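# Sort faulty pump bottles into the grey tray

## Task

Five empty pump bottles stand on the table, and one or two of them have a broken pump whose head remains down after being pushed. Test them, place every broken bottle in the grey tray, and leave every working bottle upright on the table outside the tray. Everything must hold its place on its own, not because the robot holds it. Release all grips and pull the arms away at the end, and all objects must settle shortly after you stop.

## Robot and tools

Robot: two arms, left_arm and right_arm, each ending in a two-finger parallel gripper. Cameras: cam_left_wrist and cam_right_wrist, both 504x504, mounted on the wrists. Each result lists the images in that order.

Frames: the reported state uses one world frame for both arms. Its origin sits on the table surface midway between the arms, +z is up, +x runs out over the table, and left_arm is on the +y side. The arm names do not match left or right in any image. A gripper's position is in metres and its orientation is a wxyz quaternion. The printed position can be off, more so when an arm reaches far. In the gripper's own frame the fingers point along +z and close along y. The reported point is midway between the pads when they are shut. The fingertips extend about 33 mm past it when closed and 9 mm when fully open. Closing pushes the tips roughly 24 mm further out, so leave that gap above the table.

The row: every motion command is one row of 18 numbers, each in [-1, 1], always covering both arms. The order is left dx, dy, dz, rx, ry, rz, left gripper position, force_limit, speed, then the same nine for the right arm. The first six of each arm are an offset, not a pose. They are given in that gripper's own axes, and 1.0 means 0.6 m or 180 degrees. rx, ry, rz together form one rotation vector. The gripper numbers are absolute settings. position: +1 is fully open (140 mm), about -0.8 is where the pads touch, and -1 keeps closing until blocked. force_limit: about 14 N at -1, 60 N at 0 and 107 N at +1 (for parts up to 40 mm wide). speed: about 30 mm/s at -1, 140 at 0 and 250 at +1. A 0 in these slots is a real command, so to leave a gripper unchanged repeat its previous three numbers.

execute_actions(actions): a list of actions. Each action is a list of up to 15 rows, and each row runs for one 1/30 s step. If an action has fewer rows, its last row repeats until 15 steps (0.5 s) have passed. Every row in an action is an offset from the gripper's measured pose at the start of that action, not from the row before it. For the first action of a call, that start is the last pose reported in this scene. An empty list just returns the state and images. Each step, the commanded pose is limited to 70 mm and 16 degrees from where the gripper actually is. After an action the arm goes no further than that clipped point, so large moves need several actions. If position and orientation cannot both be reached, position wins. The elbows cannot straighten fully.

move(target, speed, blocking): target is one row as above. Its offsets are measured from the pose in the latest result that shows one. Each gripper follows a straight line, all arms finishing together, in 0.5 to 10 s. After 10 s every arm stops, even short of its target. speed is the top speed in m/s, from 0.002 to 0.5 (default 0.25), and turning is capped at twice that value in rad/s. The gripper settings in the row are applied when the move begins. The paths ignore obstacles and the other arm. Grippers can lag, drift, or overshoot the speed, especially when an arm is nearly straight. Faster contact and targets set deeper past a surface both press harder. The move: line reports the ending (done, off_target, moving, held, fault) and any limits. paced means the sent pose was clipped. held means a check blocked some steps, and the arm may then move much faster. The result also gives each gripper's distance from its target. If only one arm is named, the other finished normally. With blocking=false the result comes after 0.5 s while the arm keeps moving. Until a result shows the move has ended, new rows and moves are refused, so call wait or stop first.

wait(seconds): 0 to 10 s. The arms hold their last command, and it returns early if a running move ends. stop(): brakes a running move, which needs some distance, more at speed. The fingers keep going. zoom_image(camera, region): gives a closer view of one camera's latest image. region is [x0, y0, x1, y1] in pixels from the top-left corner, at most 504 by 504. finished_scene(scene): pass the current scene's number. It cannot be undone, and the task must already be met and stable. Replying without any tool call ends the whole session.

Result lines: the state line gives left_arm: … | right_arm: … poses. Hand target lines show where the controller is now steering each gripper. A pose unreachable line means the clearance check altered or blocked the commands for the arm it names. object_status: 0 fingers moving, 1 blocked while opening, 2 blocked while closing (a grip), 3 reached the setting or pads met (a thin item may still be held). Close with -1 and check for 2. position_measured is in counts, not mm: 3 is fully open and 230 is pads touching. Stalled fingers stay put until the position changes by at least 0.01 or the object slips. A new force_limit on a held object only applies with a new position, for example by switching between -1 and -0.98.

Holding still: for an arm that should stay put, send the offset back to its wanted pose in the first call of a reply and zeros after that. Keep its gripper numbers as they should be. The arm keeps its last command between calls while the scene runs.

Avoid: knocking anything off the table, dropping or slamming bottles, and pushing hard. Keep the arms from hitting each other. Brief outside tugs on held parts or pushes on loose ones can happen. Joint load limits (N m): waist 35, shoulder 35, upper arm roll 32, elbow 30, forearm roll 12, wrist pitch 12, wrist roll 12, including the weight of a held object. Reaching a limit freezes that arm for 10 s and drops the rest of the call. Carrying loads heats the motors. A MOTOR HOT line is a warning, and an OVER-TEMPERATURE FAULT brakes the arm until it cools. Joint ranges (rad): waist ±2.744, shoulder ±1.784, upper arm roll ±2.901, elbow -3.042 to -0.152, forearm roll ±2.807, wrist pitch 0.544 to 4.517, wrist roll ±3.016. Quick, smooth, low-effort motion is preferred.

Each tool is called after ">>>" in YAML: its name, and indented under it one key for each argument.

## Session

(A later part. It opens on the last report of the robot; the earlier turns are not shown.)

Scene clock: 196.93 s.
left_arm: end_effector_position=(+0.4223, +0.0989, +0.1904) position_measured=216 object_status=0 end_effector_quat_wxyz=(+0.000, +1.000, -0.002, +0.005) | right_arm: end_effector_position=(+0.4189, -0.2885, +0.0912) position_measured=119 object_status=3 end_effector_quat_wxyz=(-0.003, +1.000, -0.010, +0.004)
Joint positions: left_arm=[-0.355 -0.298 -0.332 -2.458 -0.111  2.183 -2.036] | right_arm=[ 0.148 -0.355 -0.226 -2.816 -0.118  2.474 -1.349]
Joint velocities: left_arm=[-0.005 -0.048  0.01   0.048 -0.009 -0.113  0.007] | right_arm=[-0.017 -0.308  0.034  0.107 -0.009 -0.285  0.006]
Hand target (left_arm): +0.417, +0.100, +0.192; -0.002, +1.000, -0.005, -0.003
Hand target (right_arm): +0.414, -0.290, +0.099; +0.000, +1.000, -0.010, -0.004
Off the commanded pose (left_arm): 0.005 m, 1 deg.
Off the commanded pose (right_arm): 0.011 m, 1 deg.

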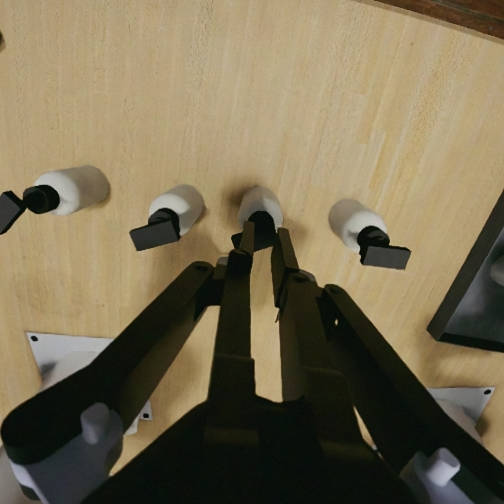

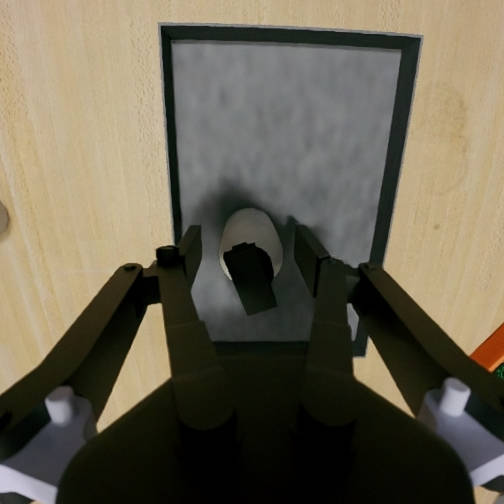

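>>> execute_actions:
  actions: []

>>> zoom_image:
  camera: "cam_left_wrist"
  region: [120, 160, 430, 290]

Scene clock: 198.20 s.
left_arm: end_effector_position=(+0.4178, +0.1011, +0.1905) position_measured=117 object_status=3 end_effector_quat_wxyz=(-0.003, +1.000, -0.003, -0.002) | right_arm: end_effector_position=(+0.4143, -0.2895, +0.0987) position_measured=119 object_status=3 end_effector_quat_wxyz=(-0.002, +1.000, -0.010, -0.004)
Joint positions: left_arm=[-0.356 -0.3   -0.331 -2.456 -0.113  2.163 -2.034] | right_arm=[ 0.147 -0.378 -0.223 -2.807 -0.119  2.427 -1.347]
Joint velocities: left_arm=[ 0.     0.    -0.     0.    -0.     0.    -0.002] | right_arm=[-0.    -0.002  0.002 -0.     0.001  0.     0.001]
Hand target (left_arm): +0.417, +0.100, +0.192; -0.002, +1.000, -0.005, -0.003
Hand target (right_arm): +0.414, -0.290, +0.099; +0.000, +1.000, -0.010, -0.004
Off the commanded pose (left_arm): 0.002 m, 0 deg.
Off the commanded pose (right_arm): 0.002 m, 0 deg.

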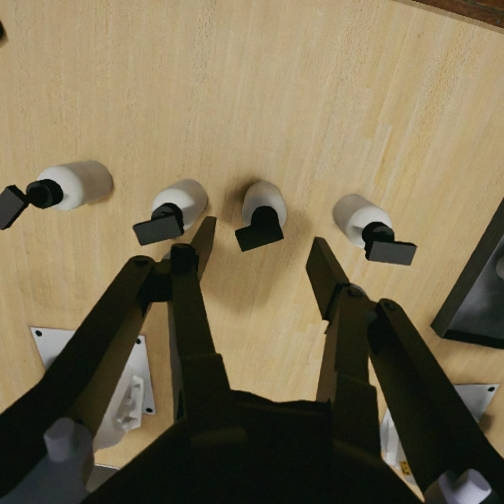

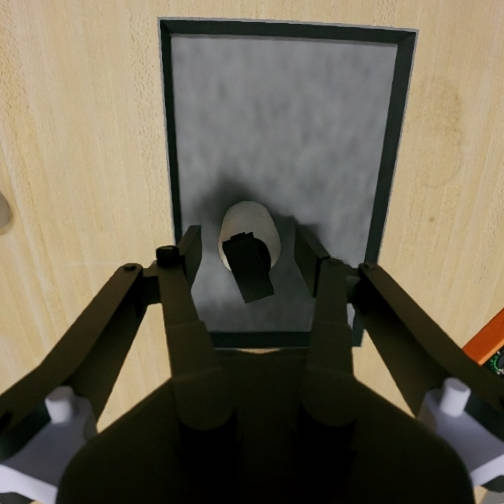

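Region (120, 160, 430, 290) of cam_left_wrist's 504x504 image, scaled by 1.626, with more detail than that image has; it fills the top 211 rows of this view, and the rest is white.

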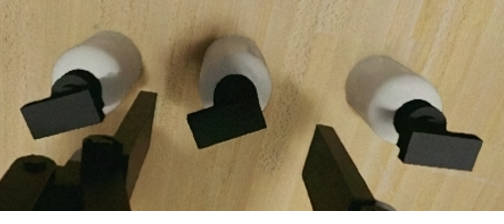

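>>> zoom_image:
  camera: "cam_left_wrist"
  region: [210, 160, 330, 280]

Region (210, 160, 330, 280) of cam_left_wrist's 504x504 image, scaled by 4.200, with more detail than that image has.

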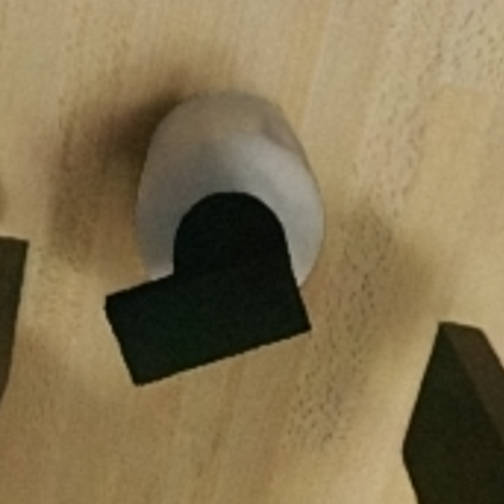

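>>> move:
  target: [-0.008,-0.17,-0.02,0,0,0,0.1,-0.2,1, 0.01,-0.03,-0.125,0,0,0.05,0.08,-0.2,0.2]
  speed: 0.25

Scene clock: 233.10 s.
left_arm: end_effector_position=(+0.4147, +0.1990, +0.2035) position_measured=117 object_status=3 end_effector_quat_wxyz=(+0.003, +1.000, +0.004, -0.000) | right_arm: end_effector_position=(+0.4220, -0.2722, +0.1733) position_measured=119 object_status=3 end_effector_quat_wxyz=(-0.001, +0.997, -0.082, -0.002)
Joint positions: left_arm=[-0.338 -0.458 -0.141 -2.577 -0.079  2.122 -1.861] | right_arm=[ 0.115 -0.496 -0.127 -2.689 -0.071  2.192 -1.189]
Joint velocities: left_arm=[-0.002  0.001  0.004 -0.     0.001 -0.001  0.025] | right_arm=[ 0.001 -0.    -0.001  0.001  0.001 -0.008  0.023]
Hand target (left_arm): +0.413, +0.200, +0.203; +0.001, +1.000, -0.003, -0.002
Hand target (right_arm): +0.421, -0.272, +0.174; -0.002, +0.996, -0.088, -0.004
Off the commanded pose (left_arm): 0.004 m, 1 deg.
Off the commanded pose (right_arm): 0.001 m, 1 deg.
move: off_target (left_arm)

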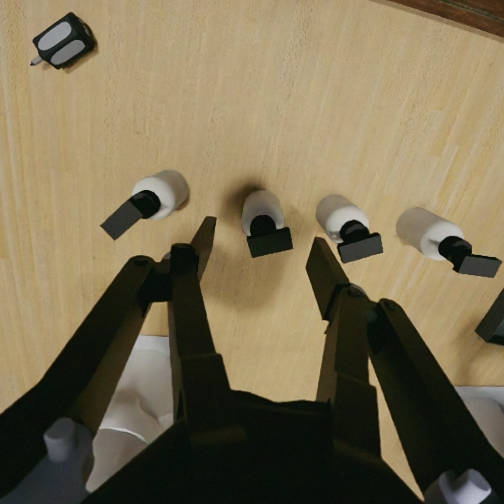

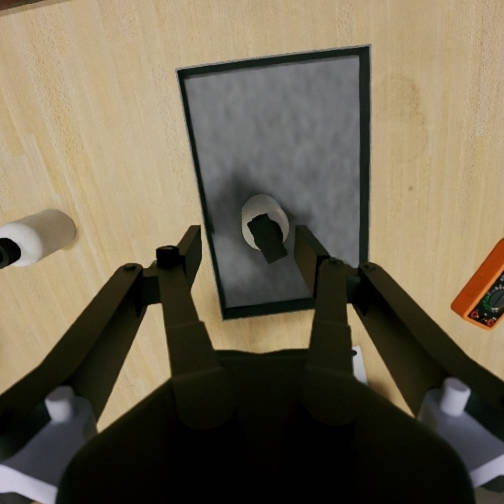

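>>> zoom_image:
  camera: "cam_left_wrist"
  region: [230, 170, 410, 290]

Region (230, 170, 410, 290) of cam_left_wrist's 504x504 image, scaled by 2.800, with more detail than that image has.

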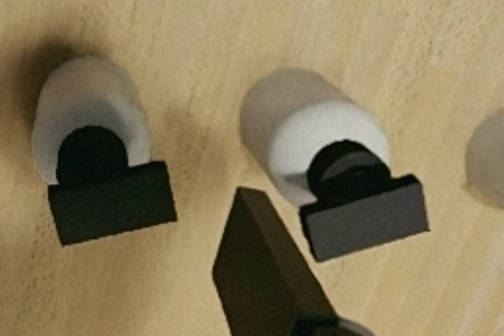

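>>> zoom_image:
  camera: "cam_left_wrist"
  region: [305, 185, 395, 275]

>>> zoom_image:
  camera: "cam_left_wrist"
  region: [225, 180, 315, 270]

Region (305, 185, 395, 275) of cam_left_wrist's 504x504 image, scaled by 5.600, with more detail than that image has.

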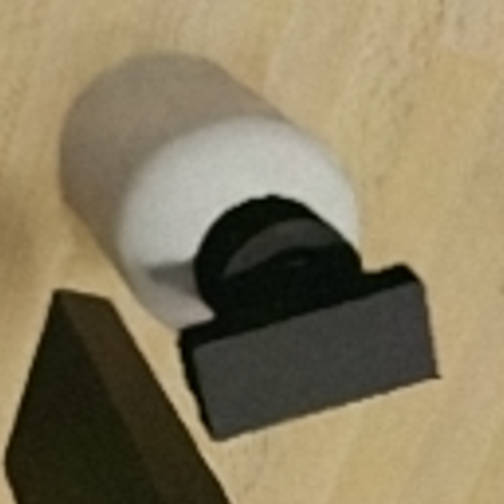

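Region (225, 180, 315, 270) of cam_left_wrist's 504x504 image, scaled by 5.600, with more detail than that image has.

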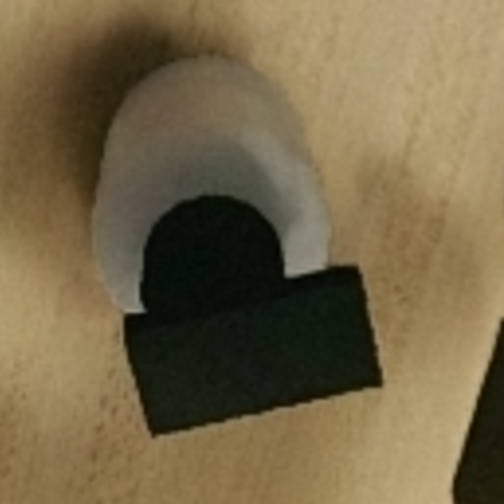

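>>> move:
  target: [0.009,0.168,0.029,0,0,0.002,-1,0,1, -0.0365,-0.2,-0.095,0,0,0,0.08,-0.2,0.2]
  speed: 0.25

Scene clock: 279.37 s.
left_arm: end_effector_position=(+0.4202, +0.1025, +0.1856) position_measured=233 object_status=3 end_effector_quat_wxyz=(-0.003, +1.000, -0.006, -0.002) | right_arm: end_effector_position=(+0.4218, -0.1511, +0.2302) position_measured=119 object_status=3 end_effector_quat_wxyz=(-0.001, +0.997, -0.075, +0.000)
Joint positions: left_arm=[-0.365 -0.288 -0.319 -2.46  -0.105  2.177 -2.029] | right_arm=[ 0.2   -0.44   0.08  -2.492  0.04   2.054 -0.993]
Joint velocities: left_arm=[ 0.002 -0.    -0.001 -0.    -0.     0.001 -0.027] | right_arm=[-0.     0.    -0.     0.001  0.001 -0.004  0.029]
Hand target (left_arm): +0.422, +0.101, +0.186; -0.001, +1.000, +0.002, +0.000
Hand target (right_arm): +0.421, -0.150, +0.230; -0.001, +0.997, -0.081, -0.002
Off the commanded pose (left_arm): 0.005 m, 1 deg.
Off the commanded pose (right_arm): 0.002 m, 1 deg.
move: off_target (left_arm)

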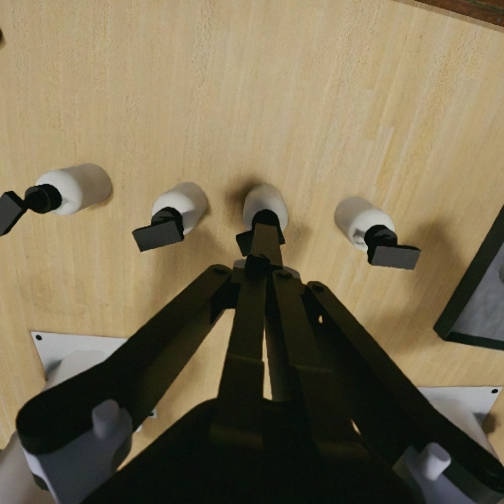

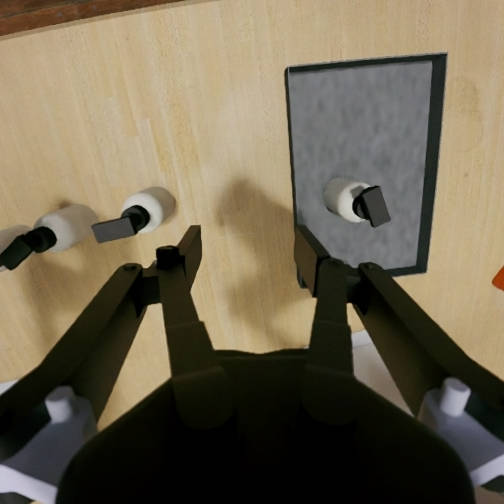

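>>> zoom_image:
  camera: "cam_right_wrist"
  region: [0, 180, 190, 290]

Region (0, 180, 190, 290) of cam_right_wrist's 504x504 image, scaled by 2.653, with more detail than that image has; it fills the top 292 rows of this view, and the rest is white.

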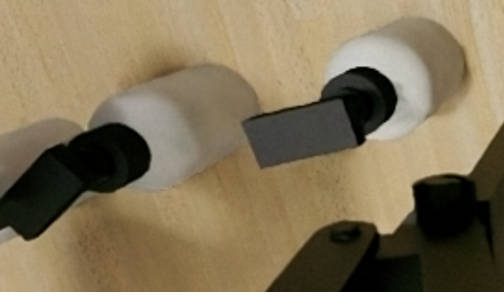

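>>> zoom_image:
  camera: "cam_right_wrist"
  region: [0, 210, 70, 280]

Region (0, 210, 70, 280) of cam_right_wrist's 504x504 image, scaled by 7.200, with more detail than that image has.

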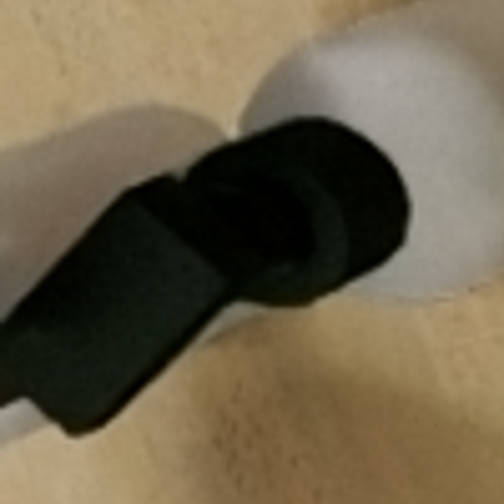

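>>> move:
  target: [0,0.002,0.056,0,0,-0.003,-1,0,1, 0,0,0,0,0,0,0.08,-0.2,0.2]
  speed: 0.05

>>> zoom_image:
  camera: "cam_right_wrist"
  region: [0, 210, 70, 280]

Scene clock: 290.30 s.
left_arm: end_effector_position=(+0.4204, +0.1014, +0.1538) position_measured=233 object_status=3 end_effector_quat_wxyz=(-0.003, +1.000, -0.003, -0.003) | right_arm: end_effector_position=(+0.4216, -0.1511, +0.2302) position_measured=119 object_status=3 end_effector_quat_wxyz=(-0.001, +0.997, -0.077, -0.000)
Joint positions: left_arm=[-0.363 -0.235 -0.329 -2.499 -0.096  2.267 -2.044] | right_arm=[ 0.2   -0.44   0.08  -2.492  0.04   2.054 -0.988]
Joint velocities: left_arm=[ 0.     0.002  0.     0.     0.002  0.013 -0.005] | right_arm=[ 0.001 -0.001 -0.    -0.     0.     0.001 -0.002]
Hand target (left_arm): +0.421, +0.102, +0.152; -0.004, +1.000, -0.001, -0.002
Hand target (right_arm): +0.422, -0.151, +0.230; -0.001, +0.997, -0.075, +0.000
Off the commanded pose (left_arm): 0.002 m, 0 deg.
Off the commanded pose (right_arm): 0.000 m, 0 deg.
move: done

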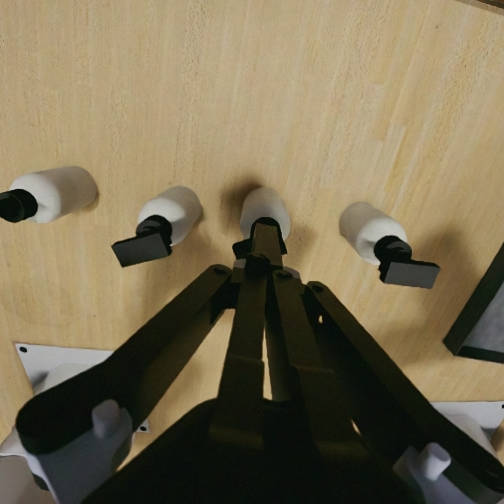

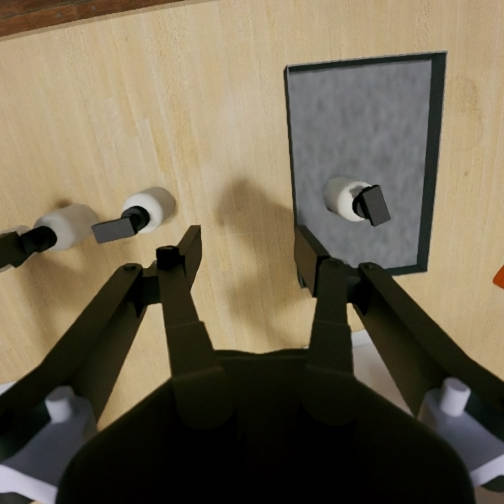

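Region (0, 210, 70, 280) of cam_right_wrist's 504x504 image, scaled by 7.200, with more detail than that image has.

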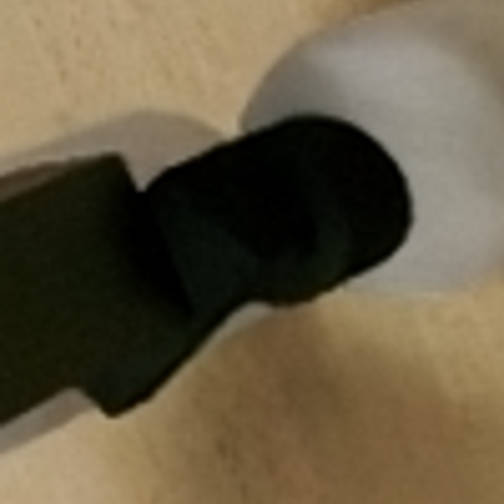

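>>> move:
  target: [-0.03,-0.45,-0.225,0,0,0,-1,0,1, -0.0497,-0.4123,0.075,0,0,0.173,0.08,-0.2,0.2]
  speed: 0.3

Scene clock: 299.33 s.
left_arm: end_effector_position=(+0.4027, +0.3616, +0.2866) position_measured=233 object_status=3 end_effector_quat_wxyz=(+0.008, +1.000, -0.003, -0.002) | right_arm: end_effector_position=(+0.4312, +0.0984, +0.1847) position_measured=119 object_status=3 end_effector_quat_wxyz=(-0.002, +0.942, -0.337, -0.001)
Joint positions: left_arm=[-0.272 -0.637  0.184 -2.488  0.096  1.854 -1.573] | right_arm=[ 0.302  0.107  0.388 -2.037 -0.044  2.138  0.002]
Joint velocities: left_arm=[ 0.     0.001  0.001  0.001 -0.    -0.001  0.007] | right_arm=[-0.001  0.     0.001  0.    -0.003 -0.002  0.033]
Hand target (left_arm): +0.403, +0.362, +0.288; +0.007, +1.000, -0.008, -0.002
Hand target (right_arm): +0.432, +0.097, +0.185; +0.001, +0.940, -0.342, -0.000
Off the commanded pose (left_arm): 0.010 m, 1 deg.
Off the commanded pose (right_arm): 0.001 m, 1 deg.
move: off_target (left_arm)

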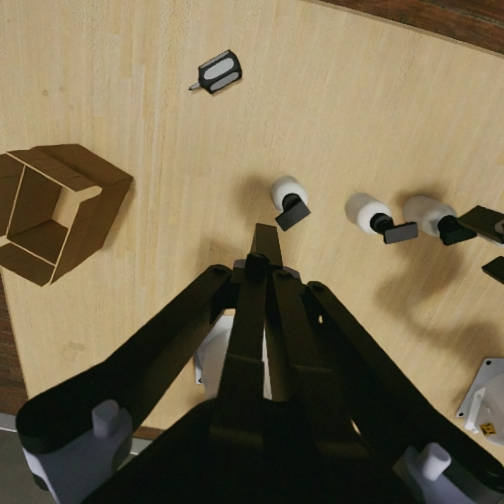

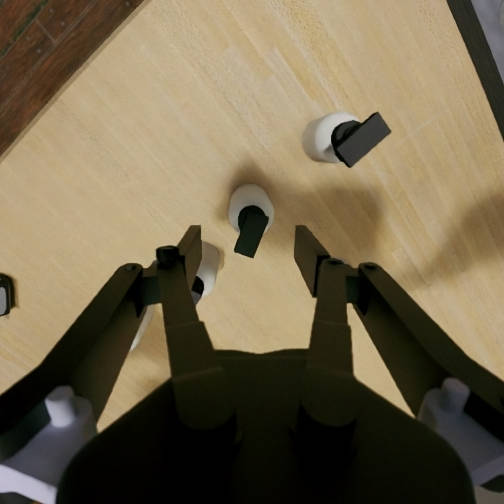

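>>> zoom_image:
  camera: "cam_right_wrist"
  region: [170, 170, 330, 330]

>>> zoom_image:
  camera: "cam_left_wrist"
  region: [334, 170, 504, 290]

Region (170, 170, 330, 330) of cam_right_wrist's 504x504 image, scaled by 3.150, with more detail than that image has.

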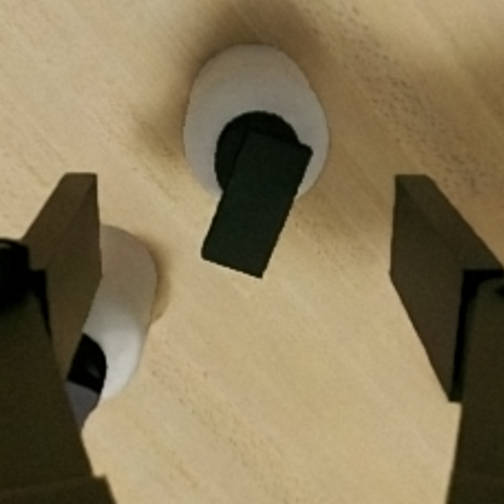

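Region (334, 170, 504, 290) of cam_left_wrist's 504x504 image, scaled by 2.965, with more detail than that image has; it fills the top 356 rows of this view, and the rest is white.

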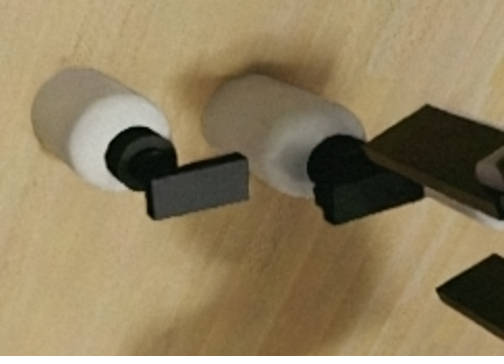

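>>> move:
  target: [0,0,0,0,0,0,-1,0,1, 0.008,0.007,0.193,0,0,0,0.08,-0.2,0.2]
  speed: 0.14

Scene clock: 307.97 s.
left_arm: end_effector_position=(+0.4028, +0.3616, +0.2866) position_measured=233 object_status=3 end_effector_quat_wxyz=(+0.008, +1.000, -0.005, -0.002) | right_arm: end_effector_position=(+0.4309, +0.0918, +0.0690) position_measured=119 object_status=3 end_effector_quat_wxyz=(+0.000, +0.942, -0.335, -0.003)
Joint positions: left_arm=[-0.272 -0.637  0.184 -2.488  0.096  1.853 -1.571] | right_arm=[ 0.315  0.274  0.363 -2.151 -0.135  2.4    0.051]
Joint velocities: left_arm=[ 0.002 -0.001 -0.     0.     0.001  0.    -0.001] | right_arm=[ 0.    -0.002 -0.001 -0.    -0.     0.01   0.008]
Hand target (left_arm): +0.403, +0.362, +0.287; +0.008, +1.000, -0.003, -0.002
Hand target (right_arm): +0.432, +0.092, +0.069; -0.001, +0.942, -0.337, -0.001
Off the commanded pose (left_arm): 0.000 m, 0 deg.
Off the commanded pose (right_arm): 0.001 m, 0 deg.
move: done

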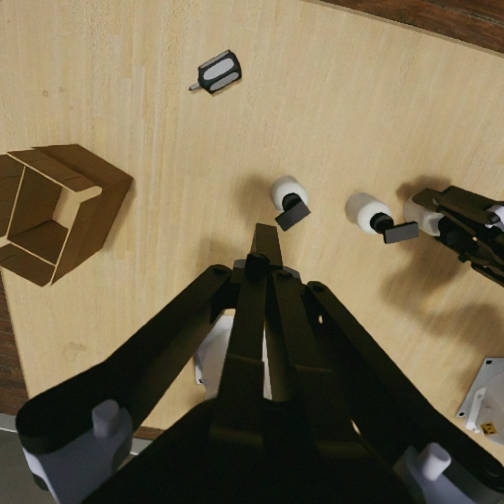

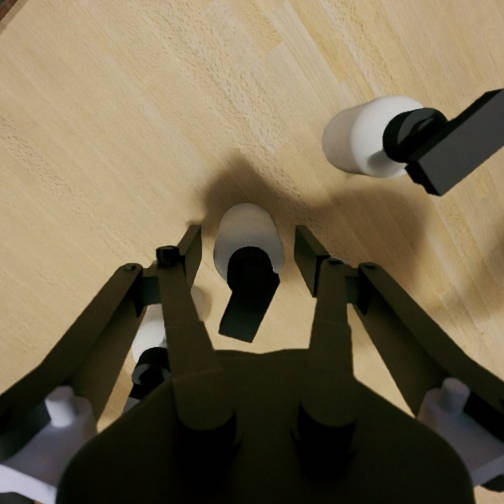

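Centered. Closing.

>>> execute_actions:
  actions:
    - [[0,0,0,0,0,0,-1,0,1, 0.001,0,0,0,0,0,-1,-0.2,-0.4]]

Scene clock: 309.50 s.
left_arm: end_effector_position=(+0.4028, +0.3616, +0.2866) position_measured=233 object_status=3 end_effector_quat_wxyz=(+0.008, +1.000, -0.005, -0.002) | right_arm: end_effector_position=(+0.4314, +0.0922, +0.0695) position_measured=159 object_status=2 end_effector_quat_wxyz=(-0.001, +0.942, -0.336, -0.002)
Joint positions: left_arm=[-0.272 -0.637  0.184 -2.488  0.096  1.853 -1.571] | right_arm=[ 0.315  0.273  0.363 -2.151 -0.135  2.402  0.054]
Joint velocities: left_arm=[ 0.001  0.     0.001 -0.001 -0.     0.    -0.   ] | right_arm=[-0.001 -0.     0.    -0.001  0.001 -0.001 -0.001]
Hand target (left_arm): +0.403, +0.362, +0.287; +0.008, +1.000, -0.005, -0.002
Hand target (right_arm): +0.431, +0.091, +0.069; +0.000, +0.942, -0.335, -0.003
Off the commanded pose (left_arm): 0.000 m, 0 deg.
Off the commanded pose (right_arm): 0.001 m, 0 deg.

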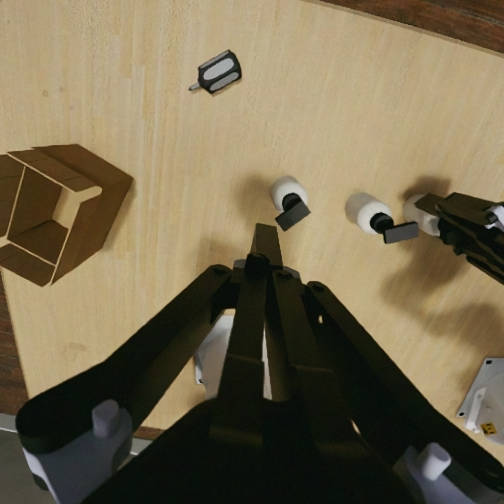

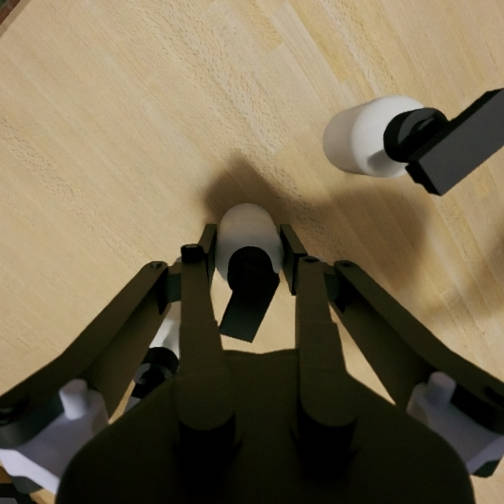

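>>> move:
  target: [0,0,0,0,0,0,-1,0,1, 0.1577,-0.0273,-0.109,0,0,0,-1,-0.2,-0.4]
  speed: 0.22

Scene clock: 323.27 s.
left_arm: end_effector_position=(+0.4028, +0.3616, +0.2866) position_measured=233 object_status=3 end_effector_quat_wxyz=(+0.008, +1.000, -0.005, -0.002) | right_arm: end_effector_position=(+0.5160, +0.0441, +0.1343) position_measured=159 object_status=2 end_effector_quat_wxyz=(-0.001, +0.940, -0.341, -0.000)
Joint positions: left_arm=[-0.272 -0.637  0.184 -2.488  0.096  1.853 -1.571] | right_arm=[ 0.174  0.238  0.355 -2.005 -0.102  2.23  -0.119]
Joint velocities: left_arm=[-0.     0.001  0.001 -0.001 -0.001  0.    -0.001] | right_arm=[-0.002  0.002 -0.001  0.001 -0.001 -0.008 -0.031]
Hand target (left_arm): +0.403, +0.362, +0.287; +0.008, +1.000, -0.005, -0.002
Hand target (right_arm): +0.515, +0.045, +0.134; -0.001, +0.942, -0.336, -0.002
Off the commanded pose (left_arm): 0.000 m, 0 deg.
Off the commanded pose (right_arm): 0.001 m, 1 deg.
move: done

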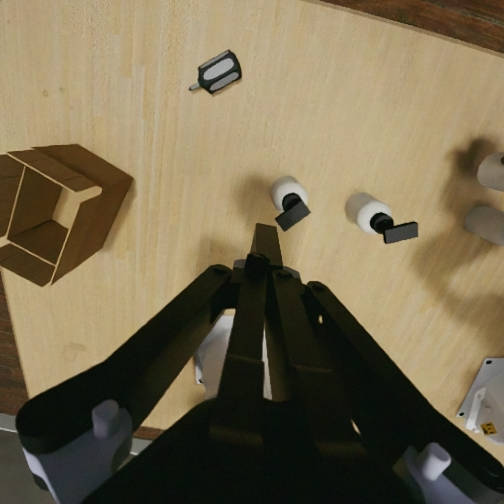

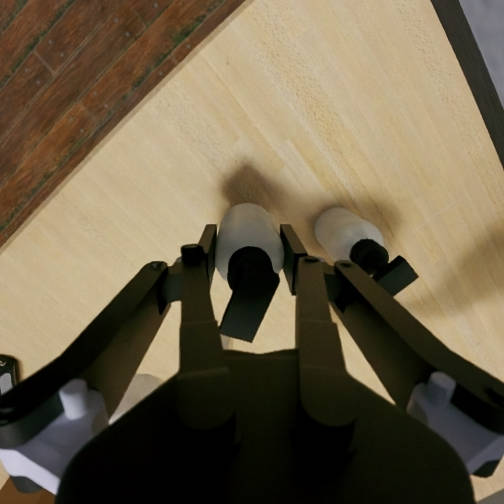

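>>> move:
  target: [0,0,0,0,0,0,-1,0,1, 0.330,0.4235,0.027,0,0,0,-1,-0.2,-0.4]
  speed: 0.36

Scene clock: 330.23 s.
left_arm: end_effector_position=(+0.4028, +0.3616, +0.2866) position_measured=233 object_status=3 end_effector_quat_wxyz=(+0.008, +1.000, -0.005, -0.002) | right_arm: end_effector_position=(+0.5030, -0.2780, +0.1173) position_measured=159 object_status=2 end_effector_quat_wxyz=(+0.000, +0.938, -0.346, -0.001)
Joint positions: left_arm=[-0.272 -0.637  0.184 -2.488  0.096  1.853 -1.571] | right_arm=[-0.094 -0.142  0.042 -2.523  0.009  2.38  -0.749]
Joint velocities: left_arm=[0.    0.001 0.002 0.001 0.    0.    0.002] | right_arm=[-0.     0.001  0.    -0.     0.003  0.001 -0.034]
Hand target (left_arm): +0.403, +0.362, +0.287; +0.008, +1.000, -0.005, -0.002
Hand target (right_arm): +0.503, -0.278, +0.117; -0.002, +0.940, -0.341, +0.000
Off the commanded pose (left_arm): 0.000 m, 0 deg.
Off the commanded pose (right_arm): 0.002 m, 1 deg.
move: done

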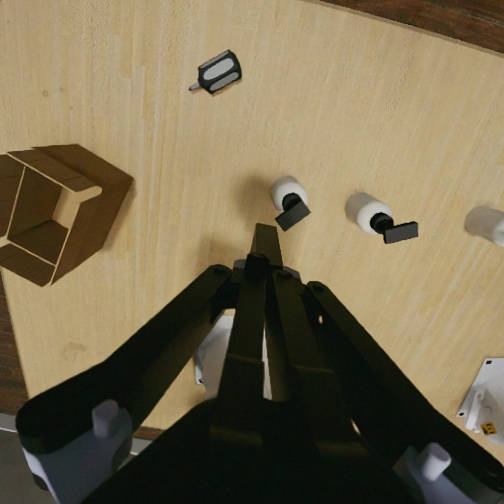

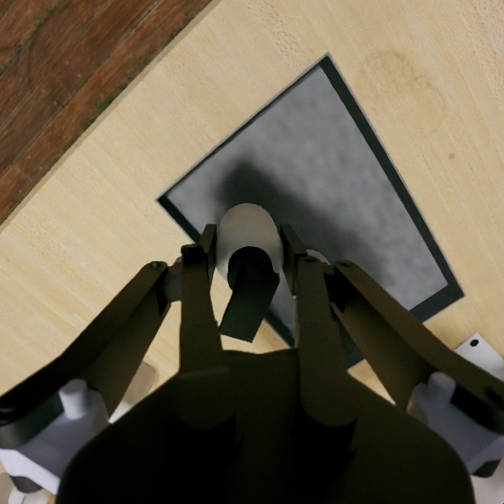

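>>> move:
  target: [0,0,0,0,0,0,-1,0,1, 0.009,0.010,0.0768,0,0,0,-1,-0.2,-0.4]
  speed: 0.07

Scene clock: 335.33 s.
left_arm: end_effector_position=(+0.4028, +0.3616, +0.2866) position_measured=233 object_status=3 end_effector_quat_wxyz=(+0.008, +1.000, -0.005, -0.002) | right_arm: end_effector_position=(+0.5023, -0.2845, +0.0719) position_measured=159 object_status=2 end_effector_quat_wxyz=(+0.000, +0.938, -0.347, -0.002)
Joint positions: left_arm=[-0.272 -0.637  0.184 -2.488  0.096  1.853 -1.571] | right_arm=[-0.105 -0.046  0.038 -2.557  0.006  2.507 -0.759]
Joint velocities: left_arm=[ 0.002 -0.    -0.    -0.001 -0.     0.001 -0.001] | right_arm=[-0.     0.001  0.001  0.001 -0.001  0.011  0.002]
Hand target (left_arm): +0.403, +0.362, +0.287; +0.008, +1.000, -0.005, -0.002
Hand target (right_arm): +0.503, -0.286, +0.071; +0.001, +0.938, -0.346, -0.000
Off the commanded pose (left_arm): 0.000 m, 0 deg.
Off the commanded pose (right_arm): 0.002 m, 0 deg.
move: done

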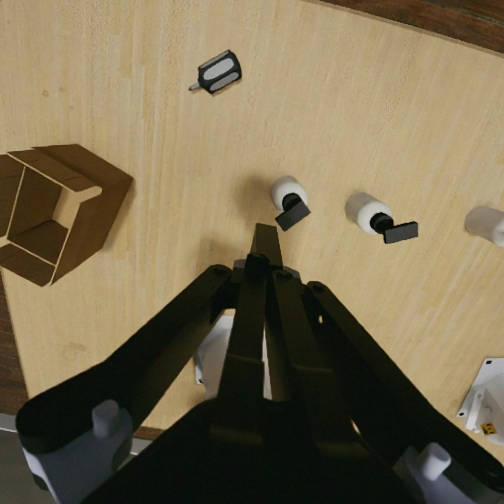

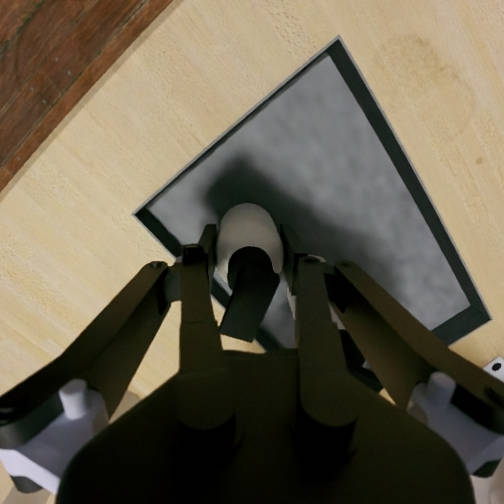

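>>> execute_actions:
  actions:
    - [[0,0,0,0,0,0,-1,0,1, 0,0,0.002,0,0,0,0.08,-0.2,0.2],[0,0,0,0,0,0,-1,0,1, 0,0,0.002,0,0,0,0.08,-0.2,0.2],[0,0,0,0,0,0,-1,0,1, 0,0,0.002,0,0,0,0.08,-0.2,0.2],[0,0,0,0,0,0,-1,0,1, 0,0,0.001,0,0,0,0.08,-0.2,0.2],[0,0,0,0,0,0,-1,0,1, 0,0,0,0,0,0,0.08,-0.2,0.2],[0,0,0,0,0,0,-1,0,1, 0,0,0,0,0,0,0.08,-0.2,0.2],[0,0,0,0,0,0,-1,0,1, 0,0,-0.002,0,0,0,0.08,-0.2,0.2],[0,0,0,0,0,0,-1,0,1, 0,0,-0.005,0,0,0,0.08,-0.2,0.2],[0,0,0,0,0,0,-1,0,1, 0,0,-0.009,0,0,0,0.08,-0.2,0.2],[0,0,0,0,0,0,-1,0,1, 0,0,-0.014,0,0,0,0.08,-0.2,0.2],[0,0,0,0,0,0,-1,0,1, 0,0,-0.02,0,0,0,0.08,-0.2,0.2],[0,0,0,0,0,0,-1,0,1, 0,0,-0.027,0,0,0,0.08,-0.2,0.2],[0,0,0,0,0,0,-1,0,1, 0,0,-0.034,0,0,0,0.08,-0.2,0.2],[0,0,0,0,0,0,-1,0,1, 0,0,-0.041,0,0,0,0.08,-0.2,0.2],[0,0,0,0,0,0,-1,0,1, 0,0,-0.048,0,0,0,0.08,-0.2,0.2]]
    - [[0,0,0,0,0,0,-1,0,1, -0.005,0.004,-0.024,0,0,0,0.08,-0.2,0.2],[0,0,0,0,0,0,-1,0,1, -0.005,0.004,-0.032,0,0,0,0.08,-0.2,0.2],[0,0,0,0,0,0,-1,0,1, -0.005,0.004,-0.041,0,0,0,0.08,-0.2,0.2],[0,0,0,0,0,0,-1,0,1, -0.005,0.004,-0.05,0,0,0,0.08,-0.2,0.2],[0,0,0,0,0,0,-1,0,1, -0.005,0.004,-0.06,0,0,0,0.08,-0.2,0.2],[0,0,0,0,0,0,-1,0,1, -0.005,0.004,-0.07,0,0,0,0.08,-0.2,0.2],[0,0,0,0,0,0,-1,0,1, -0.005,0.004,-0.081,0,0,0,0.08,-0.2,0.2],[0,0,0,0,0,0,-1,0,1, -0.005,0.004,-0.092,0,0,0,0.08,-0.2,0.2],[0,0,0,0,0,0,-1,0,1, -0.005,0.004,-0.104,0,0,0,0.08,-0.2,0.2],[0,0,0,0,0,0,-1,0,1, -0.005,0.004,-0.116,0,0,0,0.08,-0.2,0.2],[0,0,0,0,0,0,-1,0,1, -0.005,0.004,-0.129,0,0,0,0.08,-0.2,0.2],[0,0,0,0,0,0,-1,0,1, -0.005,0.004,-0.142,0,0,0,0.08,-0.2,0.2],[0,0,0,0,0,0,-1,0,1, -0.005,0.004,-0.155,0,0,0,0.08,-0.2,0.2],[0,0,0,0,0,0,-1,0,1, -0.005,0.004,-0.168,0,0,0,0.08,-0.2,0.2],[0,0,0,0,0,0,-1,0,1, -0.005,0.004,-0.181,0,0,0,0.08,-0.2,0.2]]
    - [[0,0,0,0,0,0,-1,0,1, 0,0,-0.042,0,0,0,0.08,-0.2,0.2],[0,0,0,0,0,0,-1,0,1, 0,0,-0.055,0,0,0,0.08,-0.2,0.2],[0,0,0,0,0,0,-1,0,1, 0,0,-0.067,0,0,0,0.08,-0.2,0.2],[0,0,0,0,0,0,-1,0,1, 0,0,-0.078,0,0,0,0.08,-0.2,0.2],[0,0,0,0,0,0,-1,0,1, 0,0,-0.088,0,0,0,0.08,-0.2,0.2],[0,0,0,0,0,0,-1,0,1, 0,0,-0.097,0,0,0,0.08,-0.2,0.2],[0,0,0,0,0,0,-1,0,1, 0,0,-0.105,0,0,0,0.08,-0.2,0.2],[0,0,0,0,0,0,-1,0,1, 0,0,-0.112,0,0,0,0.08,-0.2,0.2],[0,0,0,0,0,0,-1,0,1, 0,0,-0.118,0,0,0,0.08,-0.2,0.2],[0,0,0,0,0,0,-1,0,1, 0,0,-0.123,0,0,0,0.08,-0.2,0.2],[0,0,0,0,0,0,-1,0,1, 0,0,-0.127,0,0,0,0.08,-0.2,0.2],[0,0,0,0,0,0,-1,0,1, 0,0,-0.13,0,0,0,0.08,-0.2,0.2],[0,0,0,0,0,0,-1,0,1, 0,0,-0.132,0,0,0,0.08,-0.2,0.2],[0,0,0,0,0,0,-1,0,1, 0,0,-0.133,0,0,0,0.08,-0.2,0.2],[0,0,0,0,0,0,-1,0,1, 0,0,-0.133,0,0,0,0.08,-0.2,0.2]]

Scene clock: 368.50 s.
left_arm: end_effector_position=(+0.4028, +0.3616, +0.2866) position_measured=233 object_status=3 end_effector_quat_wxyz=(+0.008, +1.000, -0.005, -0.002) | right_arm: end_effector_position=(+0.5214, -0.2826, +0.2650) position_measured=119 object_status=3 end_effector_quat_wxyz=(-0.017, +0.937, -0.347, +0.041)
Joint positions: left_arm=[-0.272 -0.637  0.184 -2.488  0.096  1.853 -1.571] | right_arm=[-0.106 -0.356  0.038 -2.352  0.009  2.084 -0.76 ]
Joint velocities: left_arm=[ 0.001  0.001 -0.001 -0.001 -0.001 -0.    -0.002] | right_arm=[ 0.    -0.026 -0.001  0.059 -0.001 -0.186  0.001]
Hand target (left_arm): +0.403, +0.362, +0.287; +0.008, +1.000, -0.005, -0.002
Hand target (right_arm): +0.512, -0.283, +0.264; -0.012, +0.937, -0.348, +0.027
Off the commanded pose (left_arm): 0.000 m, 0 deg.
Off the commanded pose (right_arm): 0.009 m, 2 deg.

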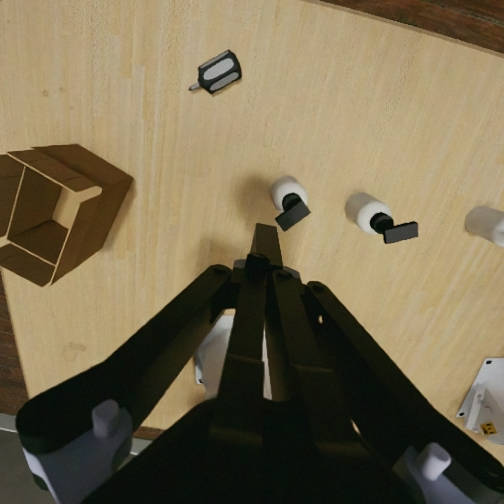

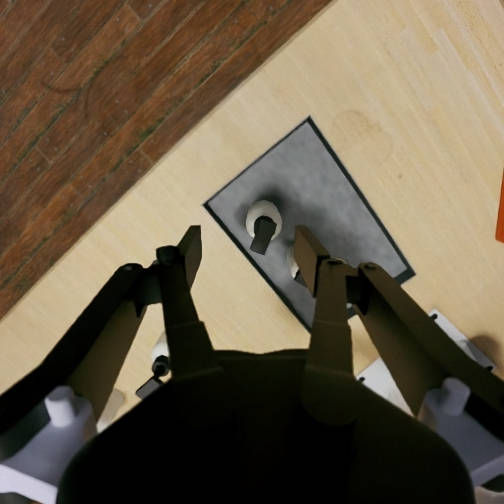

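>>> execute_actions:
  actions: []

>>> zoom_image:
  camera: "cam_right_wrist"
  region: [180, 100, 430, 350]

Scene clock: 369.77 s.
left_arm: end_effector_position=(+0.4028, +0.3616, +0.2866) position_measured=233 object_status=3 end_effector_quat_wxyz=(+0.008, +1.000, -0.005, -0.002) | right_arm: end_effector_position=(+0.5127, -0.2834, +0.2633) position_measured=119 object_status=3 end_effector_quat_wxyz=(-0.011, +0.937, -0.348, +0.028)
Joint positions: left_arm=[-0.272 -0.637  0.184 -2.488  0.096  1.853 -1.571] | right_arm=[-0.106 -0.357  0.038 -2.349  0.009  2.053 -0.76 ]
Joint velocities: left_arm=[ 0.001  0.001  0.    -0.     0.001  0.001  0.   ] | right_arm=[ 0.001  0.    -0.    -0.001  0.001 -0.001 -0.   ]
Hand target (left_arm): +0.403, +0.362, +0.287; +0.008, +1.000, -0.005, -0.002
Hand target (right_arm): +0.512, -0.283, +0.264; -0.012, +0.937, -0.348, +0.027
Off the commanded pose (left_arm): 0.000 m, 0 deg.
Off the commanded pose (right_arm): 0.001 m, 0 deg.

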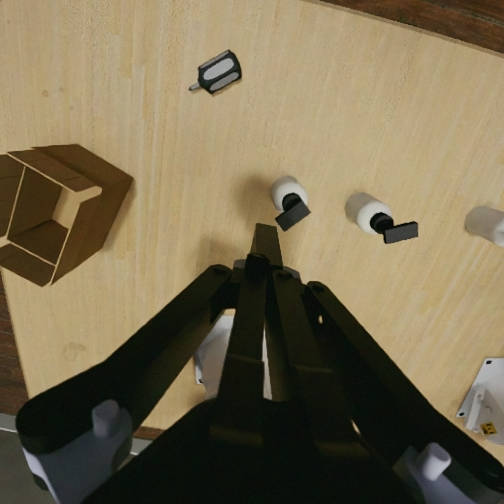

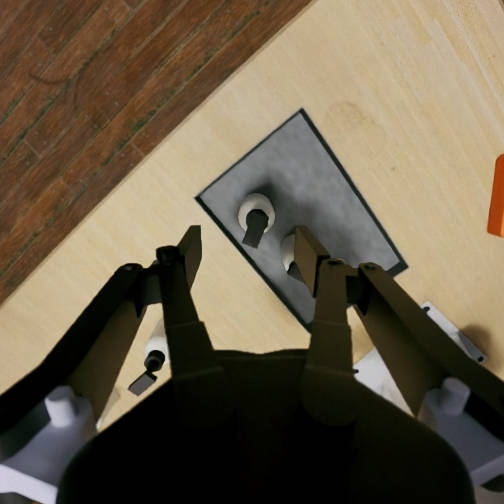

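Region (180, 100, 430, 350) of cam_right_wrist's 504x504 image, scaled by 2.016, with more detail than that image has.

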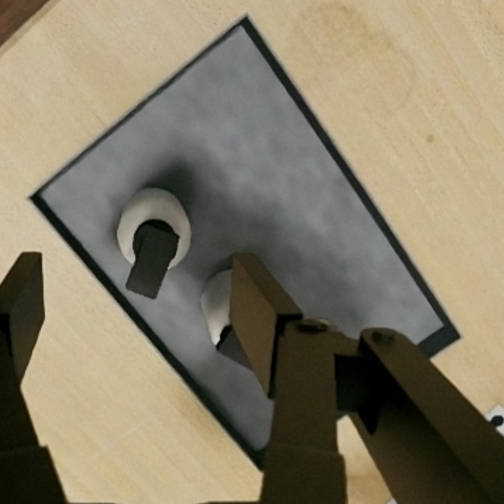

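Both faulty bottles stand in the tray, the three good ones are upright on the table, and the arms are clear.

>>> finished_scene:
  scene: 2

The scene is finished: the task was done.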